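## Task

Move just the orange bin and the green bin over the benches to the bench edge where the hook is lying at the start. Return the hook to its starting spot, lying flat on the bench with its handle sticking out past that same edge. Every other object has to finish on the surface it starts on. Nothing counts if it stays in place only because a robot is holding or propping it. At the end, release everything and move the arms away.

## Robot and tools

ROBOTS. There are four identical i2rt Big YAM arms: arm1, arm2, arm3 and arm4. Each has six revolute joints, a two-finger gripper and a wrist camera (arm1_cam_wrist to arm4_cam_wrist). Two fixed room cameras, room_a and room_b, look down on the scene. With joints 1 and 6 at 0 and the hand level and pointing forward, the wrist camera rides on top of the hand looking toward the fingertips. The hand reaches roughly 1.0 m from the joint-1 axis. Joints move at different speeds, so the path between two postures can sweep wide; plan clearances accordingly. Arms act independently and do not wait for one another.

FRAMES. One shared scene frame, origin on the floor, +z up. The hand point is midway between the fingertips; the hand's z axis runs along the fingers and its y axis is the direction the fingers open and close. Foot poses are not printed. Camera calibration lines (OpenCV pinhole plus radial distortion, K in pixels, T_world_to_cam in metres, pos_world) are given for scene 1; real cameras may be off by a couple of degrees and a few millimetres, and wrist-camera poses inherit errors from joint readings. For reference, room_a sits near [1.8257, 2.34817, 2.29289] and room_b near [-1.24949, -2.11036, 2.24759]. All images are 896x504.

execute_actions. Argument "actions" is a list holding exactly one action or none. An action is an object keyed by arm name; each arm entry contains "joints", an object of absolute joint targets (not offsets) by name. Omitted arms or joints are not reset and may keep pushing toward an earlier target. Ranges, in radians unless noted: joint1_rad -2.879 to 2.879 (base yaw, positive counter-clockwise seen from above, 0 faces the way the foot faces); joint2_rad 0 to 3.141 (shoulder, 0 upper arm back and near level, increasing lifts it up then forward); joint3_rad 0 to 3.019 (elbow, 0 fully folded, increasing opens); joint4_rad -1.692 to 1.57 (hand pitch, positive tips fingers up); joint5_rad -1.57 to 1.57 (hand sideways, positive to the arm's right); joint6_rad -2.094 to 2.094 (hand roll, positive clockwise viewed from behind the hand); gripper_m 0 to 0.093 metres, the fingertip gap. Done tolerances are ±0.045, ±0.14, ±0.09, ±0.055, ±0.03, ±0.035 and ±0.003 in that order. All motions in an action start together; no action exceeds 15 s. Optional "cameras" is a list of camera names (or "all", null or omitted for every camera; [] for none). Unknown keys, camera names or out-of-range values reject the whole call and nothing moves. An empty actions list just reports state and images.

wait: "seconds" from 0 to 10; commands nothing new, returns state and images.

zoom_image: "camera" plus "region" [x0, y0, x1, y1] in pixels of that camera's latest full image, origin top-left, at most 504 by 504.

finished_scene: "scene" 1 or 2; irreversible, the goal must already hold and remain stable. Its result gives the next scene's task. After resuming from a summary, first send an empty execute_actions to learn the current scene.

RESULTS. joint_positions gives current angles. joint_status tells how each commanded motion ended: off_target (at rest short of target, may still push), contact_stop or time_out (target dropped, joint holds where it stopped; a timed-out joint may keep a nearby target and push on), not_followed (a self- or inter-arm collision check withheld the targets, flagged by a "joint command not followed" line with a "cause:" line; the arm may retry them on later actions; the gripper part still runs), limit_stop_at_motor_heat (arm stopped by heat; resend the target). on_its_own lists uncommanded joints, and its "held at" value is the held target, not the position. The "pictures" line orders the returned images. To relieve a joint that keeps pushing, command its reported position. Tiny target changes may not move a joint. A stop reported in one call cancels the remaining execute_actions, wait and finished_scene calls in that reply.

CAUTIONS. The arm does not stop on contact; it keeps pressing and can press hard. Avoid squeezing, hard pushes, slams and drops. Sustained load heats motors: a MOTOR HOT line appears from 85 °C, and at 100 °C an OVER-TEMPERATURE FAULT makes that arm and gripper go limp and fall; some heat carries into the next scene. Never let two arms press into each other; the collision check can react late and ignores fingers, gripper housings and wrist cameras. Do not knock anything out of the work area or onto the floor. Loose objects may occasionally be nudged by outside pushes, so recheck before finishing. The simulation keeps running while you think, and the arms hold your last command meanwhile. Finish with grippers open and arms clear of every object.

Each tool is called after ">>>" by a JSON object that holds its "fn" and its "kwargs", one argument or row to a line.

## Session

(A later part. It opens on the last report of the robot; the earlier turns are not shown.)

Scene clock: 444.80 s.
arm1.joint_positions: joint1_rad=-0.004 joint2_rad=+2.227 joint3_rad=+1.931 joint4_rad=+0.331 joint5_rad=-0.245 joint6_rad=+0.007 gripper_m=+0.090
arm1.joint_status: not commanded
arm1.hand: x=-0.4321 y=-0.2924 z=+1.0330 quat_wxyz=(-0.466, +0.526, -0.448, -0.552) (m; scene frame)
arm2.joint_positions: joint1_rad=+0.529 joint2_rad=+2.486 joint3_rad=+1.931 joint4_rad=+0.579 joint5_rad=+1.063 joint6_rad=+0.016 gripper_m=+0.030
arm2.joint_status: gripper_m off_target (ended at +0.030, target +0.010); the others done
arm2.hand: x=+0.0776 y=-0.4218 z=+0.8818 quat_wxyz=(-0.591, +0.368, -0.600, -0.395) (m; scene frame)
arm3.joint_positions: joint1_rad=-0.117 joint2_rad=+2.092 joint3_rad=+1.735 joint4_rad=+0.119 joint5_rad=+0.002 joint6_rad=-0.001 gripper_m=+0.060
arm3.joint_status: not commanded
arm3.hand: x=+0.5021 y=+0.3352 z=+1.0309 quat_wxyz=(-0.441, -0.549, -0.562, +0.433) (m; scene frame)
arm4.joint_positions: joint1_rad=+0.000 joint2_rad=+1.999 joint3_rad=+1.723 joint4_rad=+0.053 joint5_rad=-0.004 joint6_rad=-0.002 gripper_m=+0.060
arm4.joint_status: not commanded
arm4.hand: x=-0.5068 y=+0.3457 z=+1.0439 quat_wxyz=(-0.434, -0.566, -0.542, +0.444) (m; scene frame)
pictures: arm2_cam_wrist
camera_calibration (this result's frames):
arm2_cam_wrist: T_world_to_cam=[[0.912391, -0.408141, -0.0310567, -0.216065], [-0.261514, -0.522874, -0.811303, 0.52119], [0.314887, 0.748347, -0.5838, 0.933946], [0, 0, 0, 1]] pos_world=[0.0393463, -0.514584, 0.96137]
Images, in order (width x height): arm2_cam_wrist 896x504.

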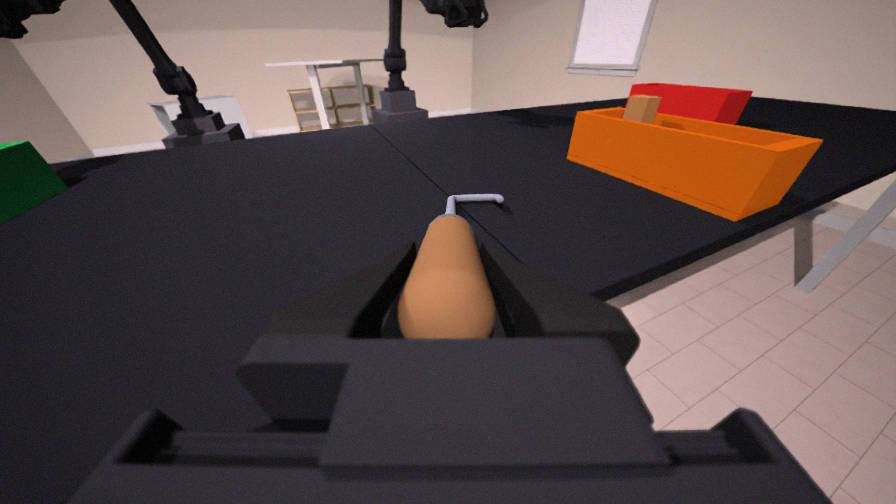

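>>> {"fn": "execute_actions", "kwargs": {
  "actions": [
    {"arm2":{"joints":{"joint2_rad":2.62,"joint4_rad":0.7,"gripper_m":0.01}},"arm1":{"joints":{"joint1_rad":-0.15,"joint2_rad":2.3,"joint3_rad":2.02,"joint5_rad":-0.21,"gripper_m":0.07}}}
  ],
  "cameras": ["arm2_cam_wrist","arm1_cam_wrist"]
}}

Scene clock: 458.20 s.
arm1.joint_positions: joint1_rad=-0.145 joint2_rad=+2.266 joint3_rad=+1.968 joint4_rad=+0.331 joint5_rad=-0.209 joint6_rad=+0.006 gripper_m=+0.070
arm1.joint_status: all done
arm1.hand: x=-0.2960 y=-0.2963 z=+1.0194 quat_wxyz=(-0.512, +0.485, -0.494, -0.509) (m; scene frame)
arm2.joint_positions: joint1_rad=+0.529 joint2_rad=+2.613 joint3_rad=+1.952 joint4_rad=+0.675 joint5_rad=+1.063 joint6_rad=+0.006 gripper_m=+0.030
arm2.joint_status: gripper_m off_target (ended at +0.030, target +0.010); the others done
arm2.hand: x=+0.0792 y=-0.4249 z=+0.8019 quat_wxyz=(-0.593, +0.375, -0.597, -0.389) (m; scene frame)
arm3.joint_positions: joint1_rad=-0.117 joint2_rad=+2.092 joint3_rad=+1.735 joint4_rad=+0.119 joint5_rad=+0.002 joint6_rad=-0.001 gripper_m=+0.060
arm3.joint_status: not commanded
arm3.hand: x=+0.5021 y=+0.3352 z=+1.0309 quat_wxyz=(-0.441, -0.549, -0.562, +0.433) (m; scene frame)
arm4.joint_positions: joint1_rad=+0.000 joint2_rad=+1.999 joint3_rad=+1.723 joint4_rad=+0.053 joint5_rad=-0.004 joint6_rad=-0.002 gripper_m=+0.060
arm4.joint_status: not commanded
arm4.hand: x=-0.5068 y=+0.3457 z=+1.0439 quat_wxyz=(-0.434, -0.566, -0.542, +0.444) (m; scene frame)
pictures: arm1_cam_wrist, arm2_cam_wrist
camera_calibration (this result's frames):
arm1_cam_wrist: T_world_to_cam=[[1, 0.000551167, -0.000249377, 0.293837], [0.0000944881, -0.549465, -0.835517, 0.694545], [-0.000597533, 0.835517, -0.549465, 0.933865], [0, 0, 0, 1]] pos_world=[-0.293344, -0.398794, 1.0935]
arm2_cam_wrist: T_world_to_cam=[[0.913009, -0.407766, -0.0118585, -0.236503], [-0.248716, -0.533375, -0.808487, 0.447474], [0.323349, 0.741106, -0.588394, 0.889046], [0, 0, 0, 1]] pos_world=[0.0397511, -0.516643, 0.882082]
Images, in order (width x height): arm1_cam_wrist 896x504, arm2_cam_wrist 896x504.

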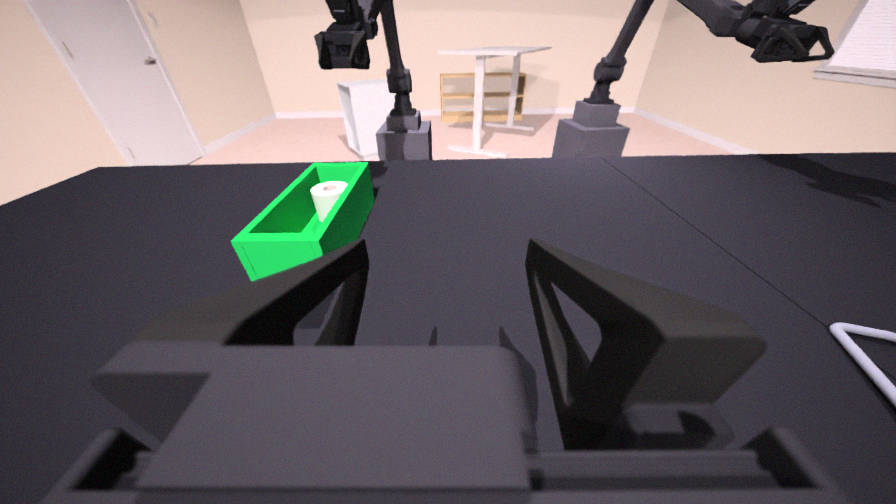

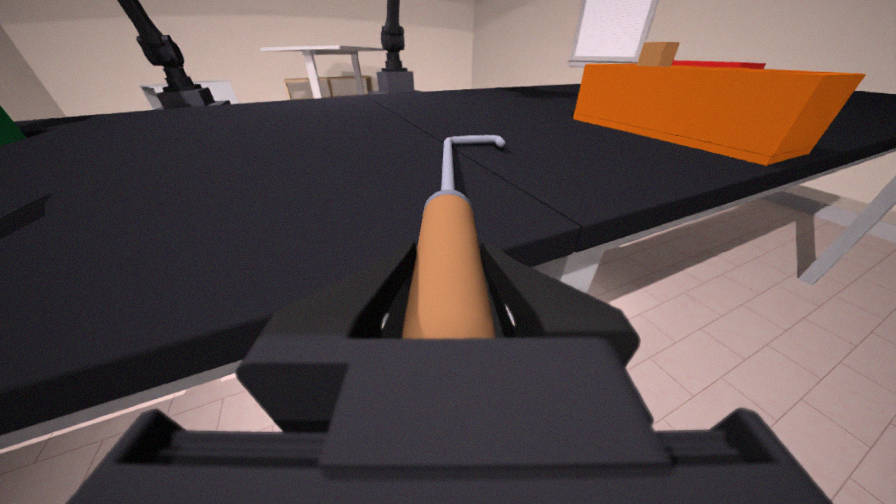

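>>> {"fn": "execute_actions", "kwargs": {
  "actions": [
    {"arm2":{"joints":{"gripper_m":0.06}}}
  ],
  "cameras": []
}}

>>> {"fn": "execute_actions", "kwargs": {
  "actions": [
    {"arm2":{"joints":{"joint2_rad":2.4}}}
  ],
  "cameras": ["arm2_cam_wrist"]
}}

Scene clock: 464.80 s.
arm1.joint_positions: joint1_rad=-0.145 joint2_rad=+2.266 joint3_rad=+1.968 joint4_rad=+0.331 joint5_rad=-0.209 joint6_rad=+0.006 gripper_m=+0.070
arm1.joint_status: not commanded
arm1.hand: x=-0.2960 y=-0.2963 z=+1.0194 quat_wxyz=(-0.512, +0.485, -0.494, -0.509) (m; scene frame)
arm2.joint_positions: joint1_rad=+0.529 joint2_rad=+2.613 joint3_rad=+1.952 joint4_rad=+0.677 joint5_rad=+1.063 joint6_rad=+0.006 gripper_m=+0.060
arm2.joint_status: all done
arm2.hand: x=+0.0791 y=-0.4247 z=+0.8025 quat_wxyz=(-0.593, +0.374, -0.597, -0.390) (m; scene frame)
arm3.joint_positions: joint1_rad=-0.117 joint2_rad=+2.092 joint3_rad=+1.735 joint4_rad=+0.119 joint5_rad=+0.002 joint6_rad=-0.001 gripper_m=+0.060
arm3.joint_status: not commanded
arm3.hand: x=+0.5021 y=+0.3352 z=+1.0309 quat_wxyz=(-0.441, -0.549, -0.562, +0.433) (m; scene frame)
arm4.joint_positions: joint1_rad=+0.000 joint2_rad=+1.999 joint3_rad=+1.723 joint4_rad=+0.053 joint5_rad=-0.004 joint6_rad=-0.002 gripper_m=+0.060
arm4.joint_status: not commanded
arm4.hand: x=-0.5068 y=+0.3457 z=+1.0439 quat_wxyz=(-0.434, -0.566, -0.542, +0.444) (m; scene frame)
pictures: none
No camera images: the call's "cameras" was empty. Leave "cameras" out to get every camera's image.

Scene clock: 466.00 s.
arm1.joint_positions: joint1_rad=-0.145 joint2_rad=+2.266 joint3_rad=+1.968 joint4_rad=+0.331 joint5_rad=-0.209 joint6_rad=+0.006 gripper_m=+0.070
arm1.joint_status: not commanded
arm1.hand: x=-0.2960 y=-0.2963 z=+1.0194 quat_wxyz=(-0.512, +0.485, -0.494, -0.509) (m; scene frame)
arm2.joint_positions: joint1_rad=+0.529 joint2_rad=+2.366 joint3_rad=+1.979 joint4_rad=+0.688 joint5_rad=+1.063 joint6_rad=+0.006 gripper_m=+0.060
arm2.joint_status: all done
arm2.hand: x=+0.0786 y=-0.4233 z=+1.0216 quat_wxyz=(-0.579, +0.269, -0.597, -0.486) (m; scene frame)
arm3.joint_positions: joint1_rad=-0.117 joint2_rad=+2.092 joint3_rad=+1.735 joint4_rad=+0.119 joint5_rad=+0.002 joint6_rad=-0.001 gripper_m=+0.060
arm3.joint_status: not commanded
arm3.hand: x=+0.5021 y=+0.3352 z=+1.0309 quat_wxyz=(-0.441, -0.549, -0.562, +0.433) (m; scene frame)
arm4.joint_positions: joint1_rad=+0.000 joint2_rad=+1.999 joint3_rad=+1.723 joint4_rad=+0.053 joint5_rad=-0.004 joint6_rad=-0.002 gripper_m=+0.060
arm4.joint_status: not commanded
arm4.hand: x=-0.5068 y=+0.3457 z=+1.0439 quat_wxyz=(-0.434, -0.566, -0.542, +0.444) (m; scene frame)
pictures: arm2_cam_wrist
camera_calibration (this result's frames):
arm2_cam_wrist: T_world_to_cam=[[0.889624, -0.376887, -0.257925, 0.0335257], [-0.391593, -0.338901, -0.855454, 0.767339], [0.234998, 0.862034, -0.44908, 0.933106], [0, 0, 0, 1]] pos_world=[0.0513811, -0.531682, 1.08411]
Images, in order (width x height): arm2_cam_wrist 896x504.

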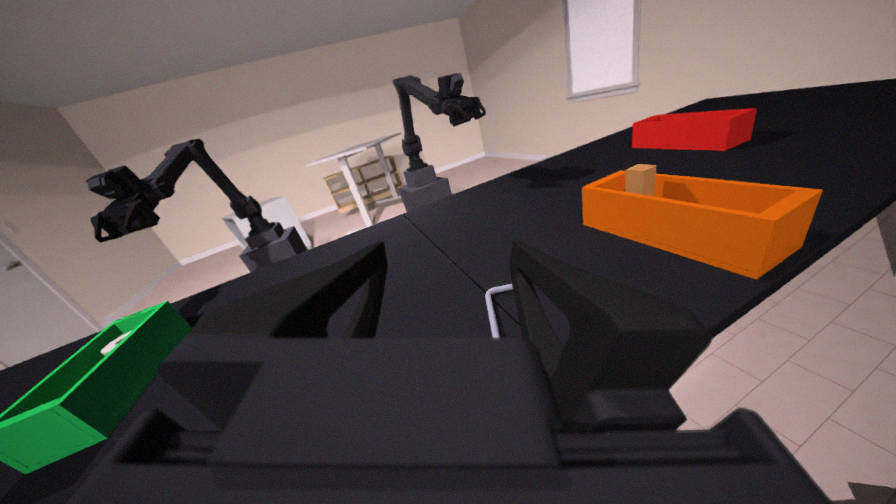

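>>> {"fn": "execute_actions", "kwargs": {
  "actions": [
    {"arm2":{"joints":{"joint1_rad":-0.2,"joint2_rad":1.7,"joint3_rad":1.5,"joint5_rad":0.3}},"arm1":{"joints":{"joint1_rad":-0.576,"joint2_rad":2.42,"joint3_rad":2.02,"joint4_rad":0.445}}}
  ],
  "cameras": ["arm1_cam_wrist","room_b"]
}}

Scene clock: 475.07 s.
arm1.joint_positions: joint1_rad=-0.577 joint2_rad=+2.417 joint3_rad=+1.986 joint4_rad=+0.428 joint5_rad=-0.210 joint6_rad=+0.005 gripper_m=+0.070
arm1.joint_status: all done
arm1.hand: x=+0.0773 y=-0.4367 z=+0.9120 quat_wxyz=(-0.595, +0.373, -0.600, -0.383) (m; scene frame)
arm2.joint_positions: joint1_rad=-0.193 joint2_rad=+1.678 joint3_rad=+1.503 joint4_rad=+0.697 joint5_rad=+0.302 joint6_rad=+0.006 gripper_m=+0.060
arm2.joint_status: all done
arm2.hand: x=+0.5722 y=-0.4874 z=+1.3221 quat_wxyz=(-0.680, +0.236, -0.455, -0.524) (m; scene frame)
arm3.joint_positions: joint1_rad=-0.117 joint2_rad=+2.092 joint3_rad=+1.735 joint4_rad=+0.119 joint5_rad=+0.002 joint6_rad=-0.001 gripper_m=+0.060
arm3.joint_status: not commanded
arm3.hand: x=+0.5021 y=+0.3352 z=+1.0309 quat_wxyz=(-0.441, -0.549, -0.562, +0.433) (m; scene frame)
arm4.joint_positions: joint1_rad=+0.000 joint2_rad=+1.999 joint3_rad=+1.723 joint4_rad=+0.053 joint5_rad=-0.004 joint6_rad=-0.002 gripper_m=+0.060
arm4.joint_status: not commanded
arm4.hand: x=-0.5068 y=+0.3457 z=+1.0439 quat_wxyz=(-0.434, -0.566, -0.542, +0.444) (m; scene frame)
pictures: arm1_cam_wrist, room_b
camera_calibration (this result's frames):
arm1_cam_wrist: T_world_to_cam=[[0.908936, -0.416817, -0.00991432, -0.245903], [-0.249868, -0.525534, -0.813253, 0.537086], [0.333767, 0.741672, -0.581826, 0.955015], [0, 0, 0, 1]] pos_world=[0.038958, -0.528547, 0.990002]
Images, in order (width x height): arm1_cam_wrist 896x504, room_b 896x504.

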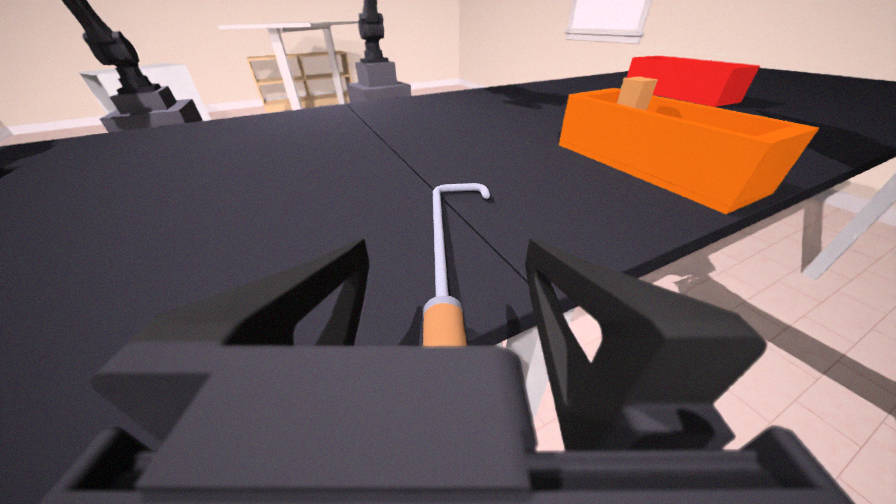

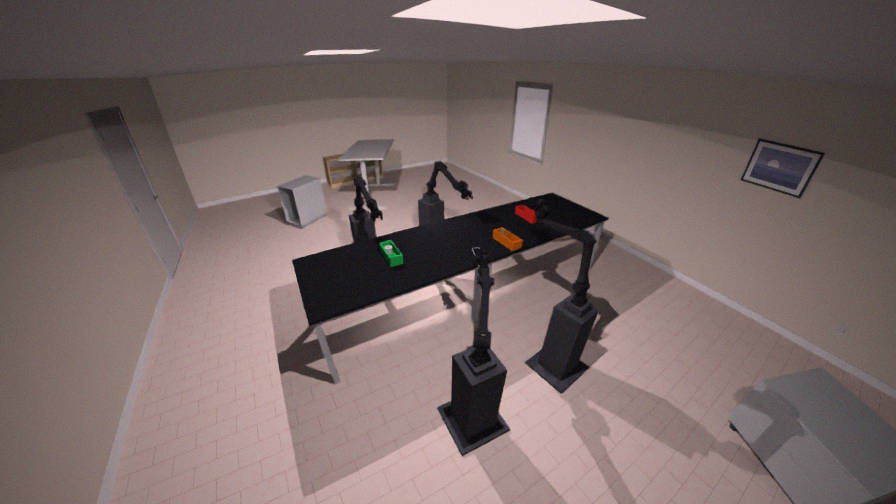

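>>> {"fn": "execute_actions", "kwargs": {
  "actions": [
    {"arm1":{"joints":{"joint2_rad":2.585,"joint3_rad":2.15,"joint4_rad":0.54}}}
  ],
  "cameras": ["arm1_cam_wrist"]
}}

Scene clock: 489.37 s.
arm1.joint_positions: joint1_rad=-0.577 joint2_rad=+2.566 joint3_rad=+2.111 joint4_rad=+0.525 joint5_rad=-0.210 joint6_rad=+0.005 gripper_m=+0.070
arm1.joint_status: all done
arm1.hand: x=+0.0901 y=-0.4193 z=+0.8700 quat_wxyz=(-0.619, +0.364, -0.576, -0.391) (m; scene frame)
arm2.joint_positions: joint1_rad=-0.193 joint2_rad=+1.678 joint3_rad=+1.503 joint4_rad=+0.697 joint5_rad=+0.302 joint6_rad=+0.006 gripper_m=+0.060
arm2.joint_status: not commanded
arm2.hand: x=+0.5722 y=-0.4874 z=+1.3221 quat_wxyz=(-0.680, +0.236, -0.455, -0.524) (m; scene frame)
arm3.joint_positions: joint1_rad=-0.117 joint2_rad=+2.092 joint3_rad=+1.735 joint4_rad=+0.119 joint5_rad=+0.002 joint6_rad=-0.001 gripper_m=+0.060
arm3.joint_status: not commanded
arm3.hand: x=+0.5021 y=+0.3352 z=+1.0309 quat_wxyz=(-0.441, -0.549, -0.562, +0.433) (m; scene frame)
arm4.joint_positions: joint1_rad=+0.000 joint2_rad=+1.999 joint3_rad=+1.723 joint4_rad=+0.053 joint5_rad=-0.004 joint6_rad=-0.002 gripper_m=+0.060
arm4.joint_status: not commanded
arm4.hand: x=-0.5068 y=+0.3457 z=+1.0439 quat_wxyz=(-0.434, -0.566, -0.542, +0.444) (m; scene frame)
pictures: arm1_cam_wrist
camera_calibration (this result's frames):
arm1_cam_wrist: T_world_to_cam=[[0.908687, -0.417434, 0.00603217, -0.264758], [-0.213768, -0.477654, -0.852144, 0.56595], [0.358595, 0.773043, -0.523272, 0.873361], [0, 0, 0, 1]] pos_world=[0.0483818, -0.515336, 0.940874]
Images, in order (width x height): arm1_cam_wrist 896x504.

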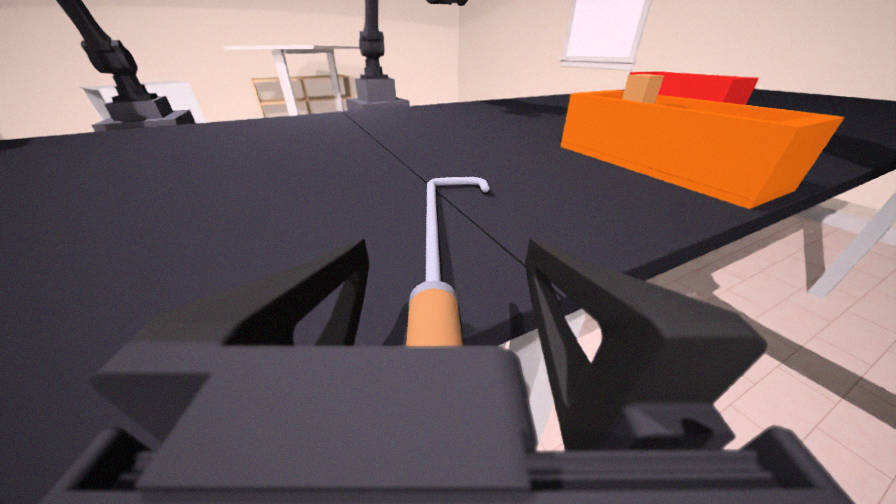

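>>> {"fn": "execute_actions", "kwargs": {
  "actions": [
    {"arm1":{"joints":{"joint2_rad":2.665}}}
  ],
  "cameras": ["arm1_cam_wrist"]
}}

Scene clock: 495.67 s.
arm1.joint_positions: joint1_rad=-0.577 joint2_rad=+2.643 joint3_rad=+2.112 joint4_rad=+0.527 joint5_rad=-0.210 joint6_rad=+0.005 gripper_m=+0.070
arm1.joint_status: all done
arm1.hand: x=+0.0879 y=-0.4208 z=+0.7990 quat_wxyz=(-0.595, +0.373, -0.601, -0.383) (m; scene frame)
arm2.joint_positions: joint1_rad=-0.193 joint2_rad=+1.678 joint3_rad=+1.503 joint4_rad=+0.697 joint5_rad=+0.302 joint6_rad=+0.006 gripper_m=+0.060
arm2.joint_status: not commanded
arm2.hand: x=+0.5722 y=-0.4874 z=+1.3221 quat_wxyz=(-0.680, +0.236, -0.455, -0.524) (m; scene frame)
arm3.joint_positions: joint1_rad=-0.117 joint2_rad=+2.092 joint3_rad=+1.735 joint4_rad=+0.119 joint5_rad=+0.002 joint6_rad=-0.001 gripper_m=+0.060
arm3.joint_status: not commanded
arm3.hand: x=+0.5021 y=+0.3352 z=+1.0309 quat_wxyz=(-0.441, -0.549, -0.562, +0.433) (m; scene frame)
arm4.joint_positions: joint1_rad=+0.000 joint2_rad=+1.999 joint3_rad=+1.723 joint4_rad=+0.053 joint5_rad=-0.004 joint6_rad=-0.002 gripper_m=+0.060
arm4.joint_status: not commanded
arm4.hand: x=-0.5068 y=+0.3457 z=+1.0439 quat_wxyz=(-0.434, -0.566, -0.542, +0.444) (m; scene frame)
pictures: arm1_cam_wrist
camera_calibration (this result's frames):
arm1_cam_wrist: T_world_to_cam=[[0.908934, -0.416814, -0.0102522, -0.249752], [-0.250613, -0.526523, -0.812383, 0.455186], [0.333215, 0.740972, -0.583034, 0.87467], [0, 0, 0, 1]] pos_world=[0.0496304, -0.512541, 0.877187]
Images, in order (width x height): arm1_cam_wrist 896x504.

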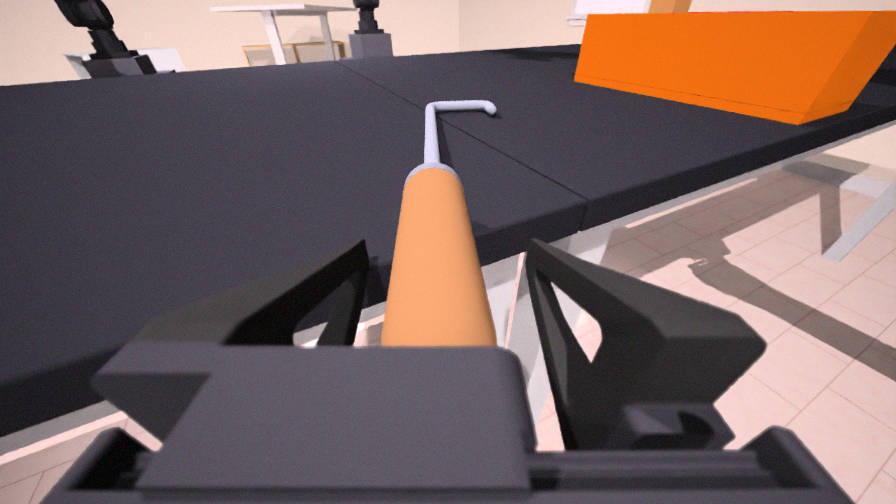

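Good. Close, then lift and roll.

>>> {"fn": "execute_actions", "kwargs": {
  "actions": [
    {"arm1":{"joints":{"gripper_m":0.01}}}
  ],
  "cameras": ["arm1_cam_wrist"]
}}

>>> {"fn": "execute_actions", "kwargs": {
  "actions": [
    {"arm1":{"joints":{"joint2_rad":2.51,"joint6_rad":1.571,"gripper_m":0.01}}}
  ],
  "cameras": ["arm1_cam_wrist","arm4_cam_wrist"]
}}

Scene clock: 500.33 s.
arm1.joint_positions: joint1_rad=-0.576 joint2_rad=+2.643 joint3_rad=+2.112 joint4_rad=+0.527 joint5_rad=-0.213 joint6_rad=+0.005 gripper_m=+0.031
arm1.joint_status: gripper_m off_target (ended at +0.031, target +0.010)
arm1.hand: x=+0.0872 y=-0.4204 z=+0.7990 quat_wxyz=(-0.594, +0.374, -0.600, -0.384) (m; scene frame)
arm2.joint_positions: joint1_rad=-0.193 joint2_rad=+1.678 joint3_rad=+1.503 joint4_rad=+0.697 joint5_rad=+0.302 joint6_rad=+0.006 gripper_m=+0.060
arm2.joint_status: not commanded
arm2.hand: x=+0.5722 y=-0.4874 z=+1.3221 quat_wxyz=(-0.680, +0.236, -0.455, -0.524) (m; scene frame)
arm3.joint_positions: joint1_rad=-0.117 joint2_rad=+2.092 joint3_rad=+1.735 joint4_rad=+0.119 joint5_rad=+0.002 joint6_rad=-0.001 gripper_m=+0.060
arm3.joint_status: not commanded
arm3.hand: x=+0.5021 y=+0.3352 z=+1.0309 quat_wxyz=(-0.441, -0.549, -0.562, +0.433) (m; scene frame)
arm4.joint_positions: joint1_rad=+0.000 joint2_rad=+1.999 joint3_rad=+1.723 joint4_rad=+0.053 joint5_rad=-0.004 joint6_rad=-0.002 gripper_m=+0.060
arm4.joint_status: not commanded
arm4.hand: x=-0.5068 y=+0.3457 z=+1.0439 quat_wxyz=(-0.434, -0.566, -0.542, +0.444) (m; scene frame)
pictures: arm1_cam_wrist
camera_calibration (this result's frames):
arm1_cam_wrist: T_world_to_cam=[[0.910202, -0.414038, -0.0102502, -0.247879], [-0.248992, -0.52726, -0.812403, 0.454793], [0.330961, 0.742003, -0.583006, 0.875219], [0, 0, 0, 1]] pos_world=[0.0491957, -0.512252, 0.877193]
Images, in order (width x height): arm1_cam_wrist 896x504.

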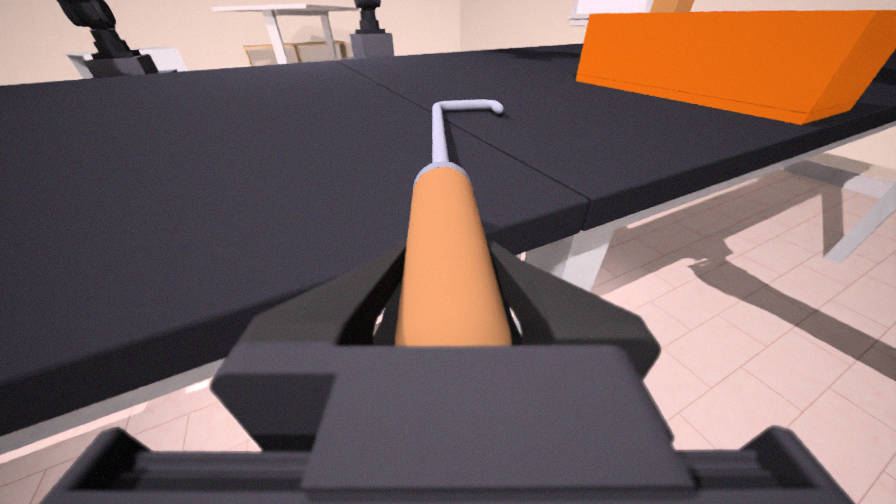

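Scene clock: 502.53 s.
arm1.joint_positions: joint1_rad=-0.576 joint2_rad=+2.536 joint3_rad=+2.112 joint4_rad=+0.524 joint5_rad=-0.210 joint6_rad=+1.545 gripper_m=+0.031
arm1.joint_status: gripper_m off_target (ended at +0.031, target +0.010); the others done
arm1.hand: x=+0.0900 y=-0.4194 z=+0.8987 quat_wxyz=(-0.176, -0.135, -0.656, -0.721) (m; scene frame)
arm2.joint_positions: joint1_rad=-0.193 joint2_rad=+1.678 joint3_rad=+1.503 joint4_rad=+0.697 joint5_rad=+0.302 joint6_rad=+0.006 gripper_m=+0.060
arm2.joint_status: not commanded
arm2.hand: x=+0.5722 y=-0.4874 z=+1.3221 quat_wxyz=(-0.680, +0.236, -0.455, -0.524) (m; scene frame)
arm3.joint_positions: joint1_rad=-0.117 joint2_rad=+2.092 joint3_rad=+1.735 joint4_rad=+0.119 joint5_rad=+0.002 joint6_rad=-0.001 gripper_m=+0.060
arm3.joint_status: not commanded
arm3.hand: x=+0.5021 y=+0.3352 z=+1.0309 quat_wxyz=(-0.441, -0.549, -0.562, +0.433) (m; scene frame)
arm4.joint_positions: joint1_rad=+0.000 joint2_rad=+1.999 joint3_rad=+1.723 joint4_rad=+0.053 joint5_rad=-0.004 joint6_rad=-0.002 gripper_m=+0.060
arm4.joint_status: not commanded
arm4.hand: x=-0.5068 y=+0.3457 z=+1.0439 quat_wxyz=(-0.434, -0.566, -0.542, +0.444) (m; scene frame)
pictures: arm1_cam_wrist, arm4_cam_wrist
camera_calibration (this result's frames):
arm1_cam_wrist: T_world_to_cam=[[0.0879417, 0.085756, -0.992427, 0.917378], [-0.979838, -0.171978, -0.101687, 0.113045], [-0.179396, 0.981361, 0.068903, 0.492148], [0, 0, 0, 1]] pos_world=[0.118379, -0.542205, 0.888016]
arm4_cam_wrist: T_world_to_cam=[[-0.998977, 0.0452118, -0.00100039, -0.519467], [0.0350076, 0.759127, -0.650001, 0.439314], [-0.0286283, -0.649371, -0.759933, 1.12348], [0, 0, 0, 1]] pos_world=[-0.502152, 0.419548, 1.13881]
Images, in order (width x height): arm1_cam_wrist 896x504, arm4_cam_wrist 896x504.

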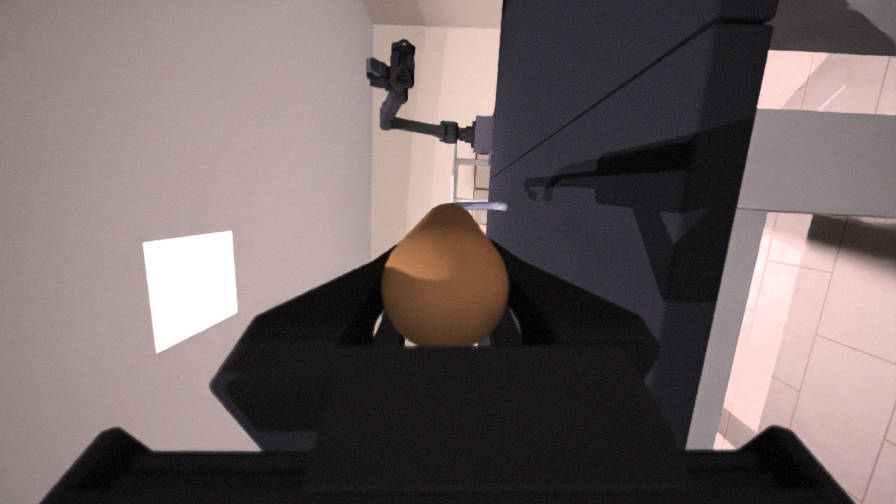

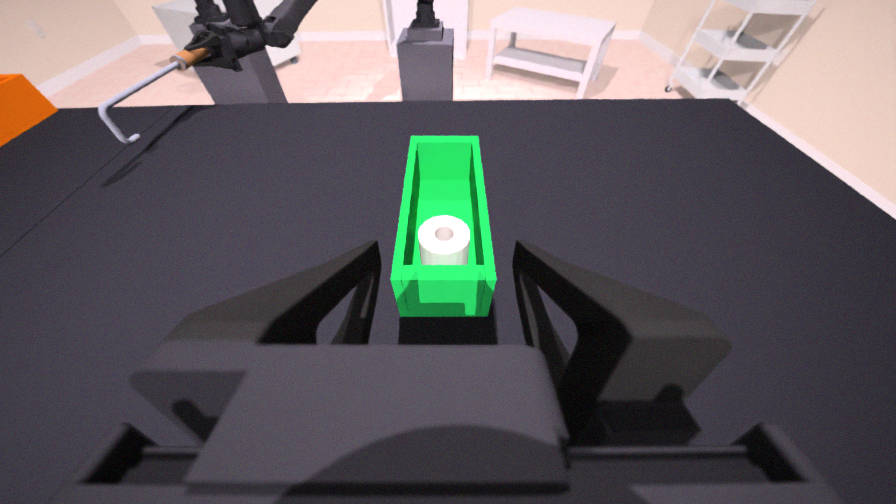

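>>> {"fn": "execute_actions", "kwargs": {
  "actions": [
    {"arm1":{"joints":{"joint1_rad":0.19,"joint2_rad":2.33,"joint3_rad":2.22,"joint4_rad":0.3,"joint5_rad":0.48,"joint6_rad":1.571,"gripper_m":0.01}}}
  ],
  "cameras": ["arm1_cam_wrist","arm4_cam_wrist"]
}}

Scene clock: 519.23 s.
arm1.joint_positions: joint1_rad=+0.197 joint2_rad=+2.367 joint3_rad=+2.159 joint4_rad=+0.282 joint5_rad=+0.478 joint6_rad=+1.533 gripper_m=+0.031
arm1.joint_status: joint6_rad off_target (ended at +1.533, target +1.571); gripper_m off_target (ended at +0.031, target +0.010); the others done
arm1.hand: x=-0.4983 y=-0.2628 z=+1.0319 quat_wxyz=(-0.129, -0.124, -0.670, -0.720) (m; scene frame)
arm2.joint_positions: joint1_rad=-0.193 joint2_rad=+1.678 joint3_rad=+1.503 joint4_rad=+0.697 joint5_rad=+0.302 joint6_rad=+0.006 gripper_m=+0.060
arm2.joint_status: not commanded
arm2.hand: x=+0.5722 y=-0.4874 z=+1.3221 quat_wxyz=(-0.680, +0.236, -0.455, -0.524) (m; scene frame)
arm3.joint_positions: joint1_rad=-0.117 joint2_rad=+2.092 joint3_rad=+1.735 joint4_rad=+0.119 joint5_rad=+0.002 joint6_rad=-0.001 gripper_m=+0.060
arm3.joint_status: not commanded
arm3.hand: x=+0.5021 y=+0.3352 z=+1.0309 quat_wxyz=(-0.441, -0.549, -0.562, +0.433) (m; scene frame)
arm4.joint_positions: joint1_rad=+0.000 joint2_rad=+1.999 joint3_rad=+1.723 joint4_rad=+0.053 joint5_rad=-0.004 joint6_rad=-0.002 gripper_m=+0.060
arm4.joint_status: not commanded
arm4.hand: x=-0.5068 y=+0.3457 z=+1.0439 quat_wxyz=(-0.434, -0.566, -0.542, +0.444) (m; scene frame)
pictures: arm1_cam_wrist, arm4_cam_wrist
camera_calibration (this result's frames):
arm1_cam_wrist: T_world_to_cam=[[0.02967, 0.0780989, -0.996504, 1.06099], [-0.965021, -0.257568, -0.048919, -0.492502], [-0.260488, 0.963099, 0.067725, 0.179695], [0, 0, 0, 1]] pos_world=[-0.459947, -0.38278, 1.02102]
arm4_cam_wrist: T_world_to_cam=[[-0.998977, 0.0452118, -0.00100039, -0.519467], [0.0350076, 0.759127, -0.650001, 0.439314], [-0.0286283, -0.649371, -0.759933, 1.12348], [0, 0, 0, 1]] pos_world=[-0.502152, 0.419548, 1.13881]
Images, in order (width x height): arm1_cam_wrist 896x504, arm4_cam_wrist 896x504.

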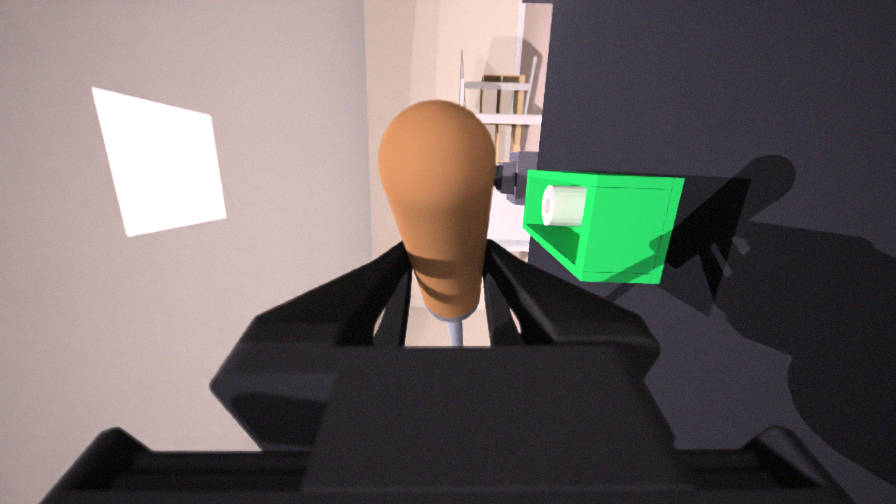

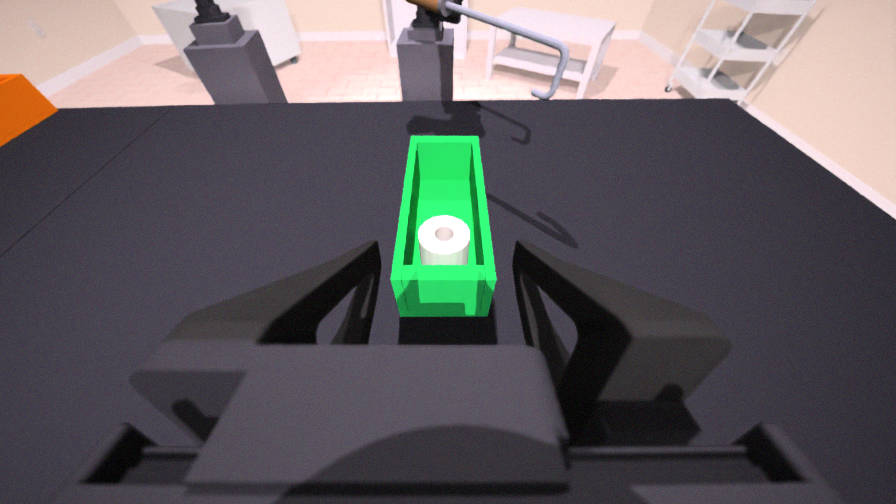

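>>> {"fn": "execute_actions", "kwargs": {
  "actions": [
    {"arm1":{"joints":{"joint1_rad":0.12,"joint2_rad":1.8,"joint4_rad":-1.36,"joint5_rad":0.0,"joint6_rad":1.571,"gripper_m":0.01}}}
  ],
  "cameras": ["arm1_cam_wrist","arm4_cam_wrist","room_b"]
}}

Scene clock: 560.27 s.
arm1.joint_positions: joint1_rad=+0.121 joint2_rad=+1.844 joint3_rad=+2.190 joint4_rad=-1.362 joint5_rad=+0.000 joint6_rad=+1.562 gripper_m=+0.030
arm1.joint_status: gripper_m off_target (ended at +0.030, target +0.010); the others done
arm1.hand: x=-0.4939 y=-0.5288 z=+1.1427 quat_wxyz=(+0.008, +0.025, -0.960, -0.278) (m; scene frame)
arm2.joint_positions: joint1_rad=-0.193 joint2_rad=+1.678 joint3_rad=+1.503 joint4_rad=+0.697 joint5_rad=+0.302 joint6_rad=+0.006 gripper_m=+0.060
arm2.joint_status: not commanded
arm2.hand: x=+0.5722 y=-0.4874 z=+1.3221 quat_wxyz=(-0.680, +0.236, -0.455, -0.524) (m; scene frame)
arm3.joint_positions: joint1_rad=-0.117 joint2_rad=+2.092 joint3_rad=+1.735 joint4_rad=+0.119 joint5_rad=+0.002 joint6_rad=-0.001 gripper_m=+0.060
arm3.joint_status: not commanded
arm3.hand: x=+0.5021 y=+0.3352 z=+1.0309 quat_wxyz=(-0.441, -0.549, -0.562, +0.433) (m; scene frame)
arm4.joint_positions: joint1_rad=+0.000 joint2_rad=+1.999 joint3_rad=+1.723 joint4_rad=+0.053 joint5_rad=-0.004 joint6_rad=-0.002 gripper_m=+0.060
arm4.joint_status: not commanded
arm4.hand: x=-0.5068 y=+0.3457 z=+1.0439 quat_wxyz=(-0.434, -0.566, -0.542, +0.444) (m; scene frame)
pictures: arm1_cam_wrist, arm4_cam_wrist, room_b
camera_calibration (this result's frames):
arm1_cam_wrist: T_world_to_cam=[[0.0484103, -0.836839, -0.545304, 0.201918], [-0.793347, -0.363906, 0.48803, -1.13629], [-0.606842, 0.40899, -0.681521, 0.821628], [0, 0, 0, 1]] pos_world=[-0.412652, -0.580569, 1.22461]
arm4_cam_wrist: T_world_to_cam=[[-0.998977, 0.0452118, -0.00100039, -0.519467], [0.0350076, 0.759127, -0.650001, 0.439314], [-0.0286283, -0.649371, -0.759933, 1.12348], [0, 0, 0, 1]] pos_world=[-0.502152, 0.419548, 1.13881]
Images, in order (width x height): arm1_cam_wrist 896x504, arm4_cam_wrist 896x504, room_b 896x504.

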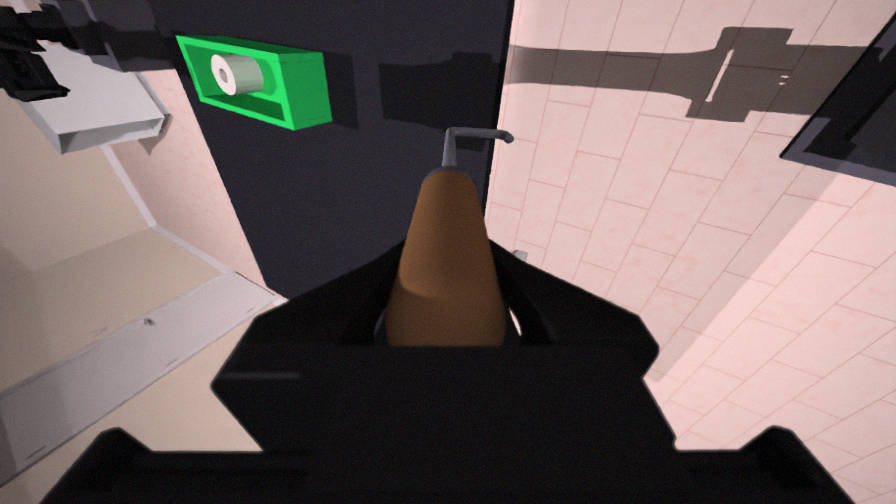

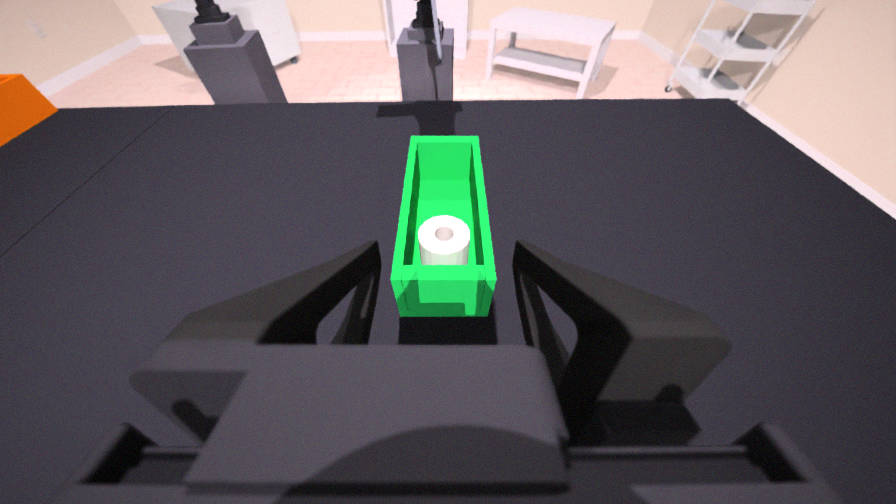

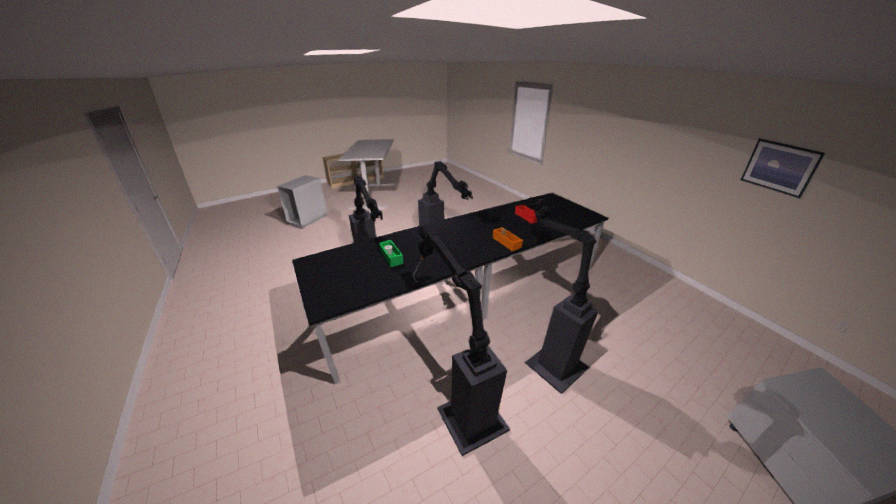

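>>> {"fn": "execute_actions", "kwargs": {
  "actions": [
    {"arm1":{"joints":{"joint1_rad":0.08,"joint2_rad":2.0,"joint3_rad":2.15,"joint4_rad":0.33,"gripper_m":0.01}}}
  ],
  "cameras": ["arm1_cam_wrist"]
}}

>>> {"fn": "execute_actions", "kwargs": {
  "actions": [
    {"arm1":{"joints":{"joint2_rad":2.38,"gripper_m":0.01}}}
  ],
  "cameras": ["arm1_cam_wrist","arm4_cam_wrist"]
}}

Scene clock: 576.17 s.
arm1.joint_positions: joint1_rad=+0.079 joint2_rad=+2.044 joint3_rad=+2.118 joint4_rad=+0.277 joint5_rad=+0.000 joint6_rad=+1.565 gripper_m=+0.030
arm1.joint_status: gripper_m off_target (ended at +0.030, target +0.010); the others done
arm1.hand: x=-0.4643 y=-0.3408 z=+1.2962 quat_wxyz=(+0.001, -0.001, -0.569, -0.822) (m; scene frame)
arm2.joint_positions: joint1_rad=-0.193 joint2_rad=+1.678 joint3_rad=+1.503 joint4_rad=+0.697 joint5_rad=+0.302 joint6_rad=+0.006 gripper_m=+0.060
arm2.joint_status: not commanded
arm2.hand: x=+0.5722 y=-0.4874 z=+1.3221 quat_wxyz=(-0.680, +0.236, -0.455, -0.524) (m; scene frame)
arm3.joint_positions: joint1_rad=-0.117 joint2_rad=+2.092 joint3_rad=+1.735 joint4_rad=+0.119 joint5_rad=+0.002 joint6_rad=-0.001 gripper_m=+0.060
arm3.joint_status: not commanded
arm3.hand: x=+0.5021 y=+0.3352 z=+1.0309 quat_wxyz=(-0.441, -0.549, -0.562, +0.433) (m; scene frame)
arm4.joint_positions: joint1_rad=+0.000 joint2_rad=+1.999 joint3_rad=+1.723 joint4_rad=+0.053 joint5_rad=-0.004 joint6_rad=-0.002 gripper_m=+0.060
arm4.joint_status: not commanded
arm4.hand: x=-0.5068 y=+0.3457 z=+1.0439 quat_wxyz=(-0.434, -0.566, -0.542, +0.444) (m; scene frame)
pictures: arm1_cam_wrist
camera_calibration (this result's frames):
arm1_cam_wrist: T_world_to_cam=[[0.00385511, 0.364227, -0.931302, 1.33043], [-0.812453, -0.541829, -0.21527, -0.27726], [-0.583014, 0.757469, 0.293829, -0.267039], [0, 0, 0, 1]] pos_world=[-0.386078, -0.432532, 1.25781]
Images, in order (width x height): arm1_cam_wrist 896x504.

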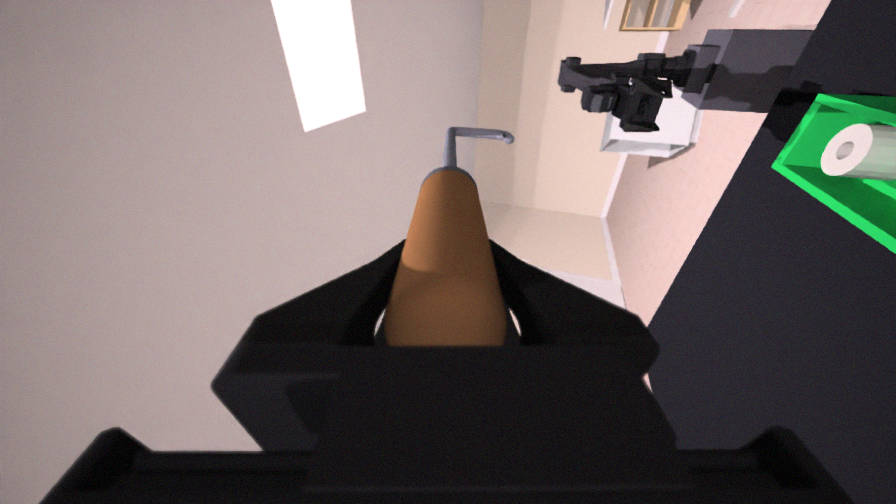

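Scene clock: 577.67 s.
arm1.joint_positions: joint1_rad=+0.079 joint2_rad=+2.432 joint3_rad=+2.103 joint4_rad=+0.311 joint5_rad=+0.000 joint6_rad=+1.572 gripper_m=+0.030
arm1.joint_status: gripper_m off_target (ended at +0.030, target +0.010); the others done
arm1.hand: x=-0.4671 y=-0.2439 z=+0.9447 quat_wxyz=(+0.004, -0.002, -0.711, -0.703) (m; scene frame)
arm2.joint_positions: joint1_rad=-0.193 joint2_rad=+1.678 joint3_rad=+1.503 joint4_rad=+0.697 joint5_rad=+0.302 joint6_rad=+0.006 gripper_m=+0.060
arm2.joint_status: not commanded
arm2.hand: x=+0.5722 y=-0.4874 z=+1.3221 quat_wxyz=(-0.680, +0.236, -0.455, -0.524) (m; scene frame)
arm3.joint_positions: joint1_rad=-0.117 joint2_rad=+2.092 joint3_rad=+1.735 joint4_rad=+0.119 joint5_rad=+0.002 joint6_rad=-0.001 gripper_m=+0.060
arm3.joint_status: not commanded
arm3.hand: x=+0.5021 y=+0.3352 z=+1.0309 quat_wxyz=(-0.441, -0.549, -0.562, +0.433) (m; scene frame)
arm4.joint_positions: joint1_rad=+0.000 joint2_rad=+1.999 joint3_rad=+1.723 joint4_rad=+0.053 joint5_rad=-0.004 joint6_rad=-0.002 gripper_m=+0.060
arm4.joint_status: not commanded
arm4.hand: x=-0.5068 y=+0.3457 z=+1.0439 quat_wxyz=(-0.434, -0.566, -0.542, +0.444) (m; scene frame)
pictures: arm1_cam_wrist, arm4_cam_wrist
camera_calibration (this result's frames):
arm1_cam_wrist: T_world_to_cam=[[-0.00236836, 0.00277963, -0.999993, 0.941656], [-0.810827, -0.585286, 0.000293455, -0.516177], [-0.585281, 0.810822, 0.00363996, 0.0471936], [0, 0, 0, 1]] pos_world=[-0.388679, -0.342994, 0.94163]
arm4_cam_wrist: T_world_to_cam=[[-0.998977, 0.0452118, -0.00100039, -0.519467], [0.0350076, 0.759127, -0.650001, 0.439314], [-0.0286283, -0.649371, -0.759933, 1.12348], [0, 0, 0, 1]] pos_world=[-0.502152, 0.419548, 1.13881]
Images, in order (width x height): arm1_cam_wrist 896x504, arm4_cam_wrist 896x504.

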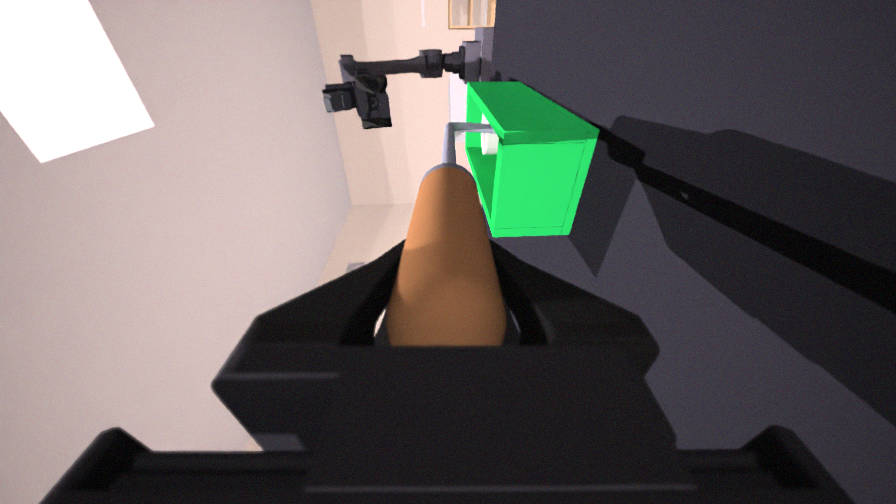

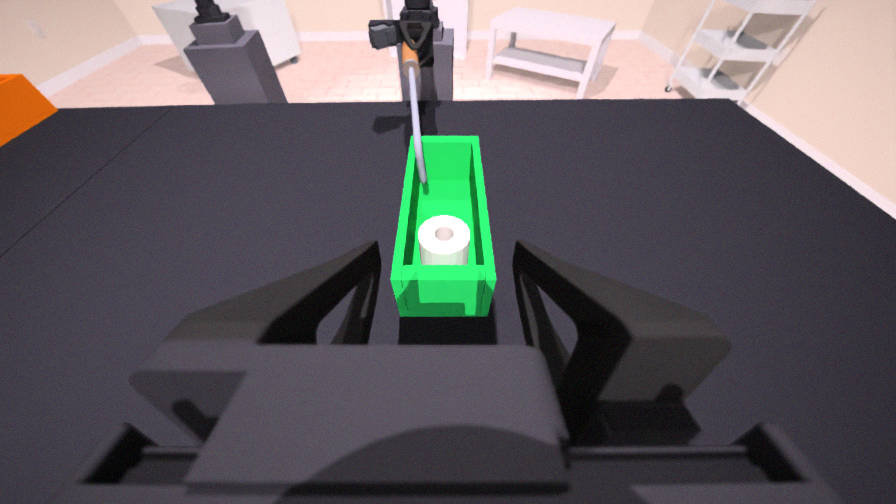

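>>> {"fn": "execute_actions", "kwargs": {
  "actions": [
    {"arm1":{"joints":{"joint1_rad":0.112,"joint2_rad":2.46,"joint3_rad":2.05,"joint4_rad":0.42,"gripper_m":0.01}}}
  ],
  "cameras": ["arm1_cam_wrist","arm4_cam_wrist"]
}}

Scene clock: 582.70 s.
arm1.joint_positions: joint1_rad=+0.108 joint2_rad=+2.460 joint3_rad=+2.041 joint4_rad=+0.388 joint5_rad=+0.002 joint6_rad=+1.572 gripper_m=+0.030
arm1.joint_status: gripper_m off_target (ended at +0.030, target +0.010); the others done
arm1.hand: x=-0.4954 y=-0.2513 z=+0.9011 quat_wxyz=(+0.014, +0.008, -0.715, -0.699) (m; scene frame)
arm2.joint_positions: joint1_rad=-0.193 joint2_rad=+1.678 joint3_rad=+1.503 joint4_rad=+0.697 joint5_rad=+0.302 joint6_rad=+0.006 gripper_m=+0.060
arm2.joint_status: not commanded
arm2.hand: x=+0.5722 y=-0.4874 z=+1.3221 quat_wxyz=(-0.680, +0.236, -0.455, -0.524) (m; scene frame)
arm3.joint_positions: joint1_rad=-0.117 joint2_rad=+2.092 joint3_rad=+1.735 joint4_rad=+0.119 joint5_rad=+0.002 joint6_rad=-0.001 gripper_m=+0.060
arm3.joint_status: not commanded
arm3.hand: x=+0.5021 y=+0.3352 z=+1.0309 quat_wxyz=(-0.441, -0.549, -0.562, +0.433) (m; scene frame)
arm4.joint_positions: joint1_rad=+0.000 joint2_rad=+1.999 joint3_rad=+1.723 joint4_rad=+0.053 joint5_rad=-0.004 joint6_rad=-0.002 gripper_m=+0.060
arm4.joint_status: not commanded
arm4.hand: x=-0.5068 y=+0.3457 z=+1.0439 quat_wxyz=(-0.434, -0.566, -0.542, +0.444) (m; scene frame)
pictures: arm1_cam_wrist, arm4_cam_wrist
camera_calibration (this result's frames):
arm1_cam_wrist: T_world_to_cam=[[-0.00218882, -0.00852385, -0.999961, 0.895258], [-0.794402, -0.607353, 0.00691606, -0.546804], [-0.607389, 0.794386, -0.00544197, 0.0298922], [0, 0, 0, 1]] pos_world=[-0.414267, -0.348218, 0.899168]
arm4_cam_wrist: T_world_to_cam=[[-0.998977, 0.0452118, -0.00100039, -0.519467], [0.0350076, 0.759127, -0.650001, 0.439314], [-0.0286283, -0.649371, -0.759933, 1.12348], [0, 0, 0, 1]] pos_world=[-0.502152, 0.419548, 1.13881]
Images, in order (width x height): arm1_cam_wrist 896x504, arm4_cam_wrist 896x504.

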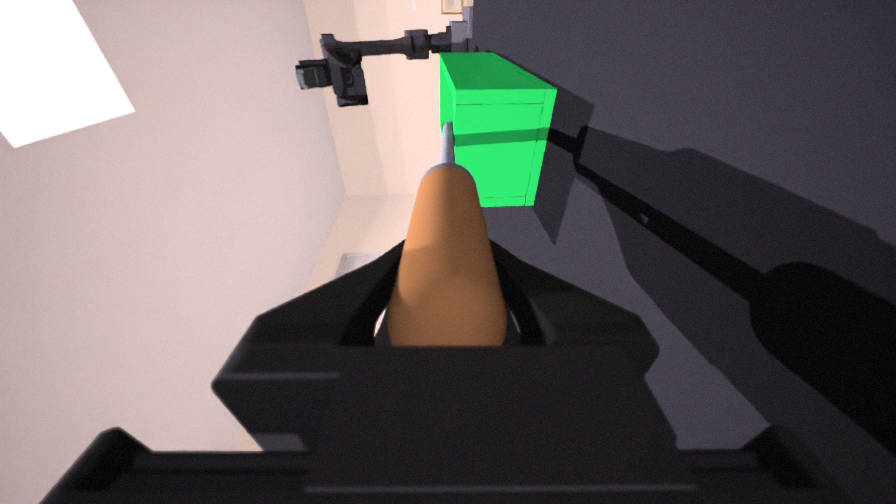

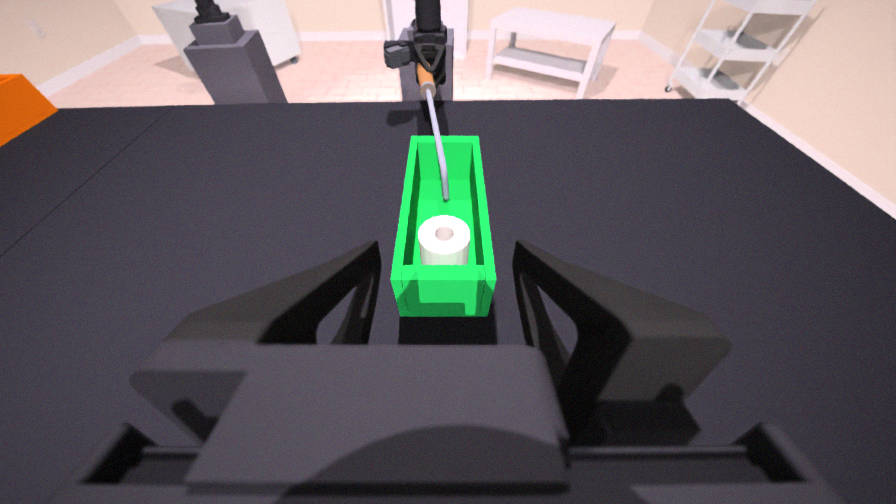

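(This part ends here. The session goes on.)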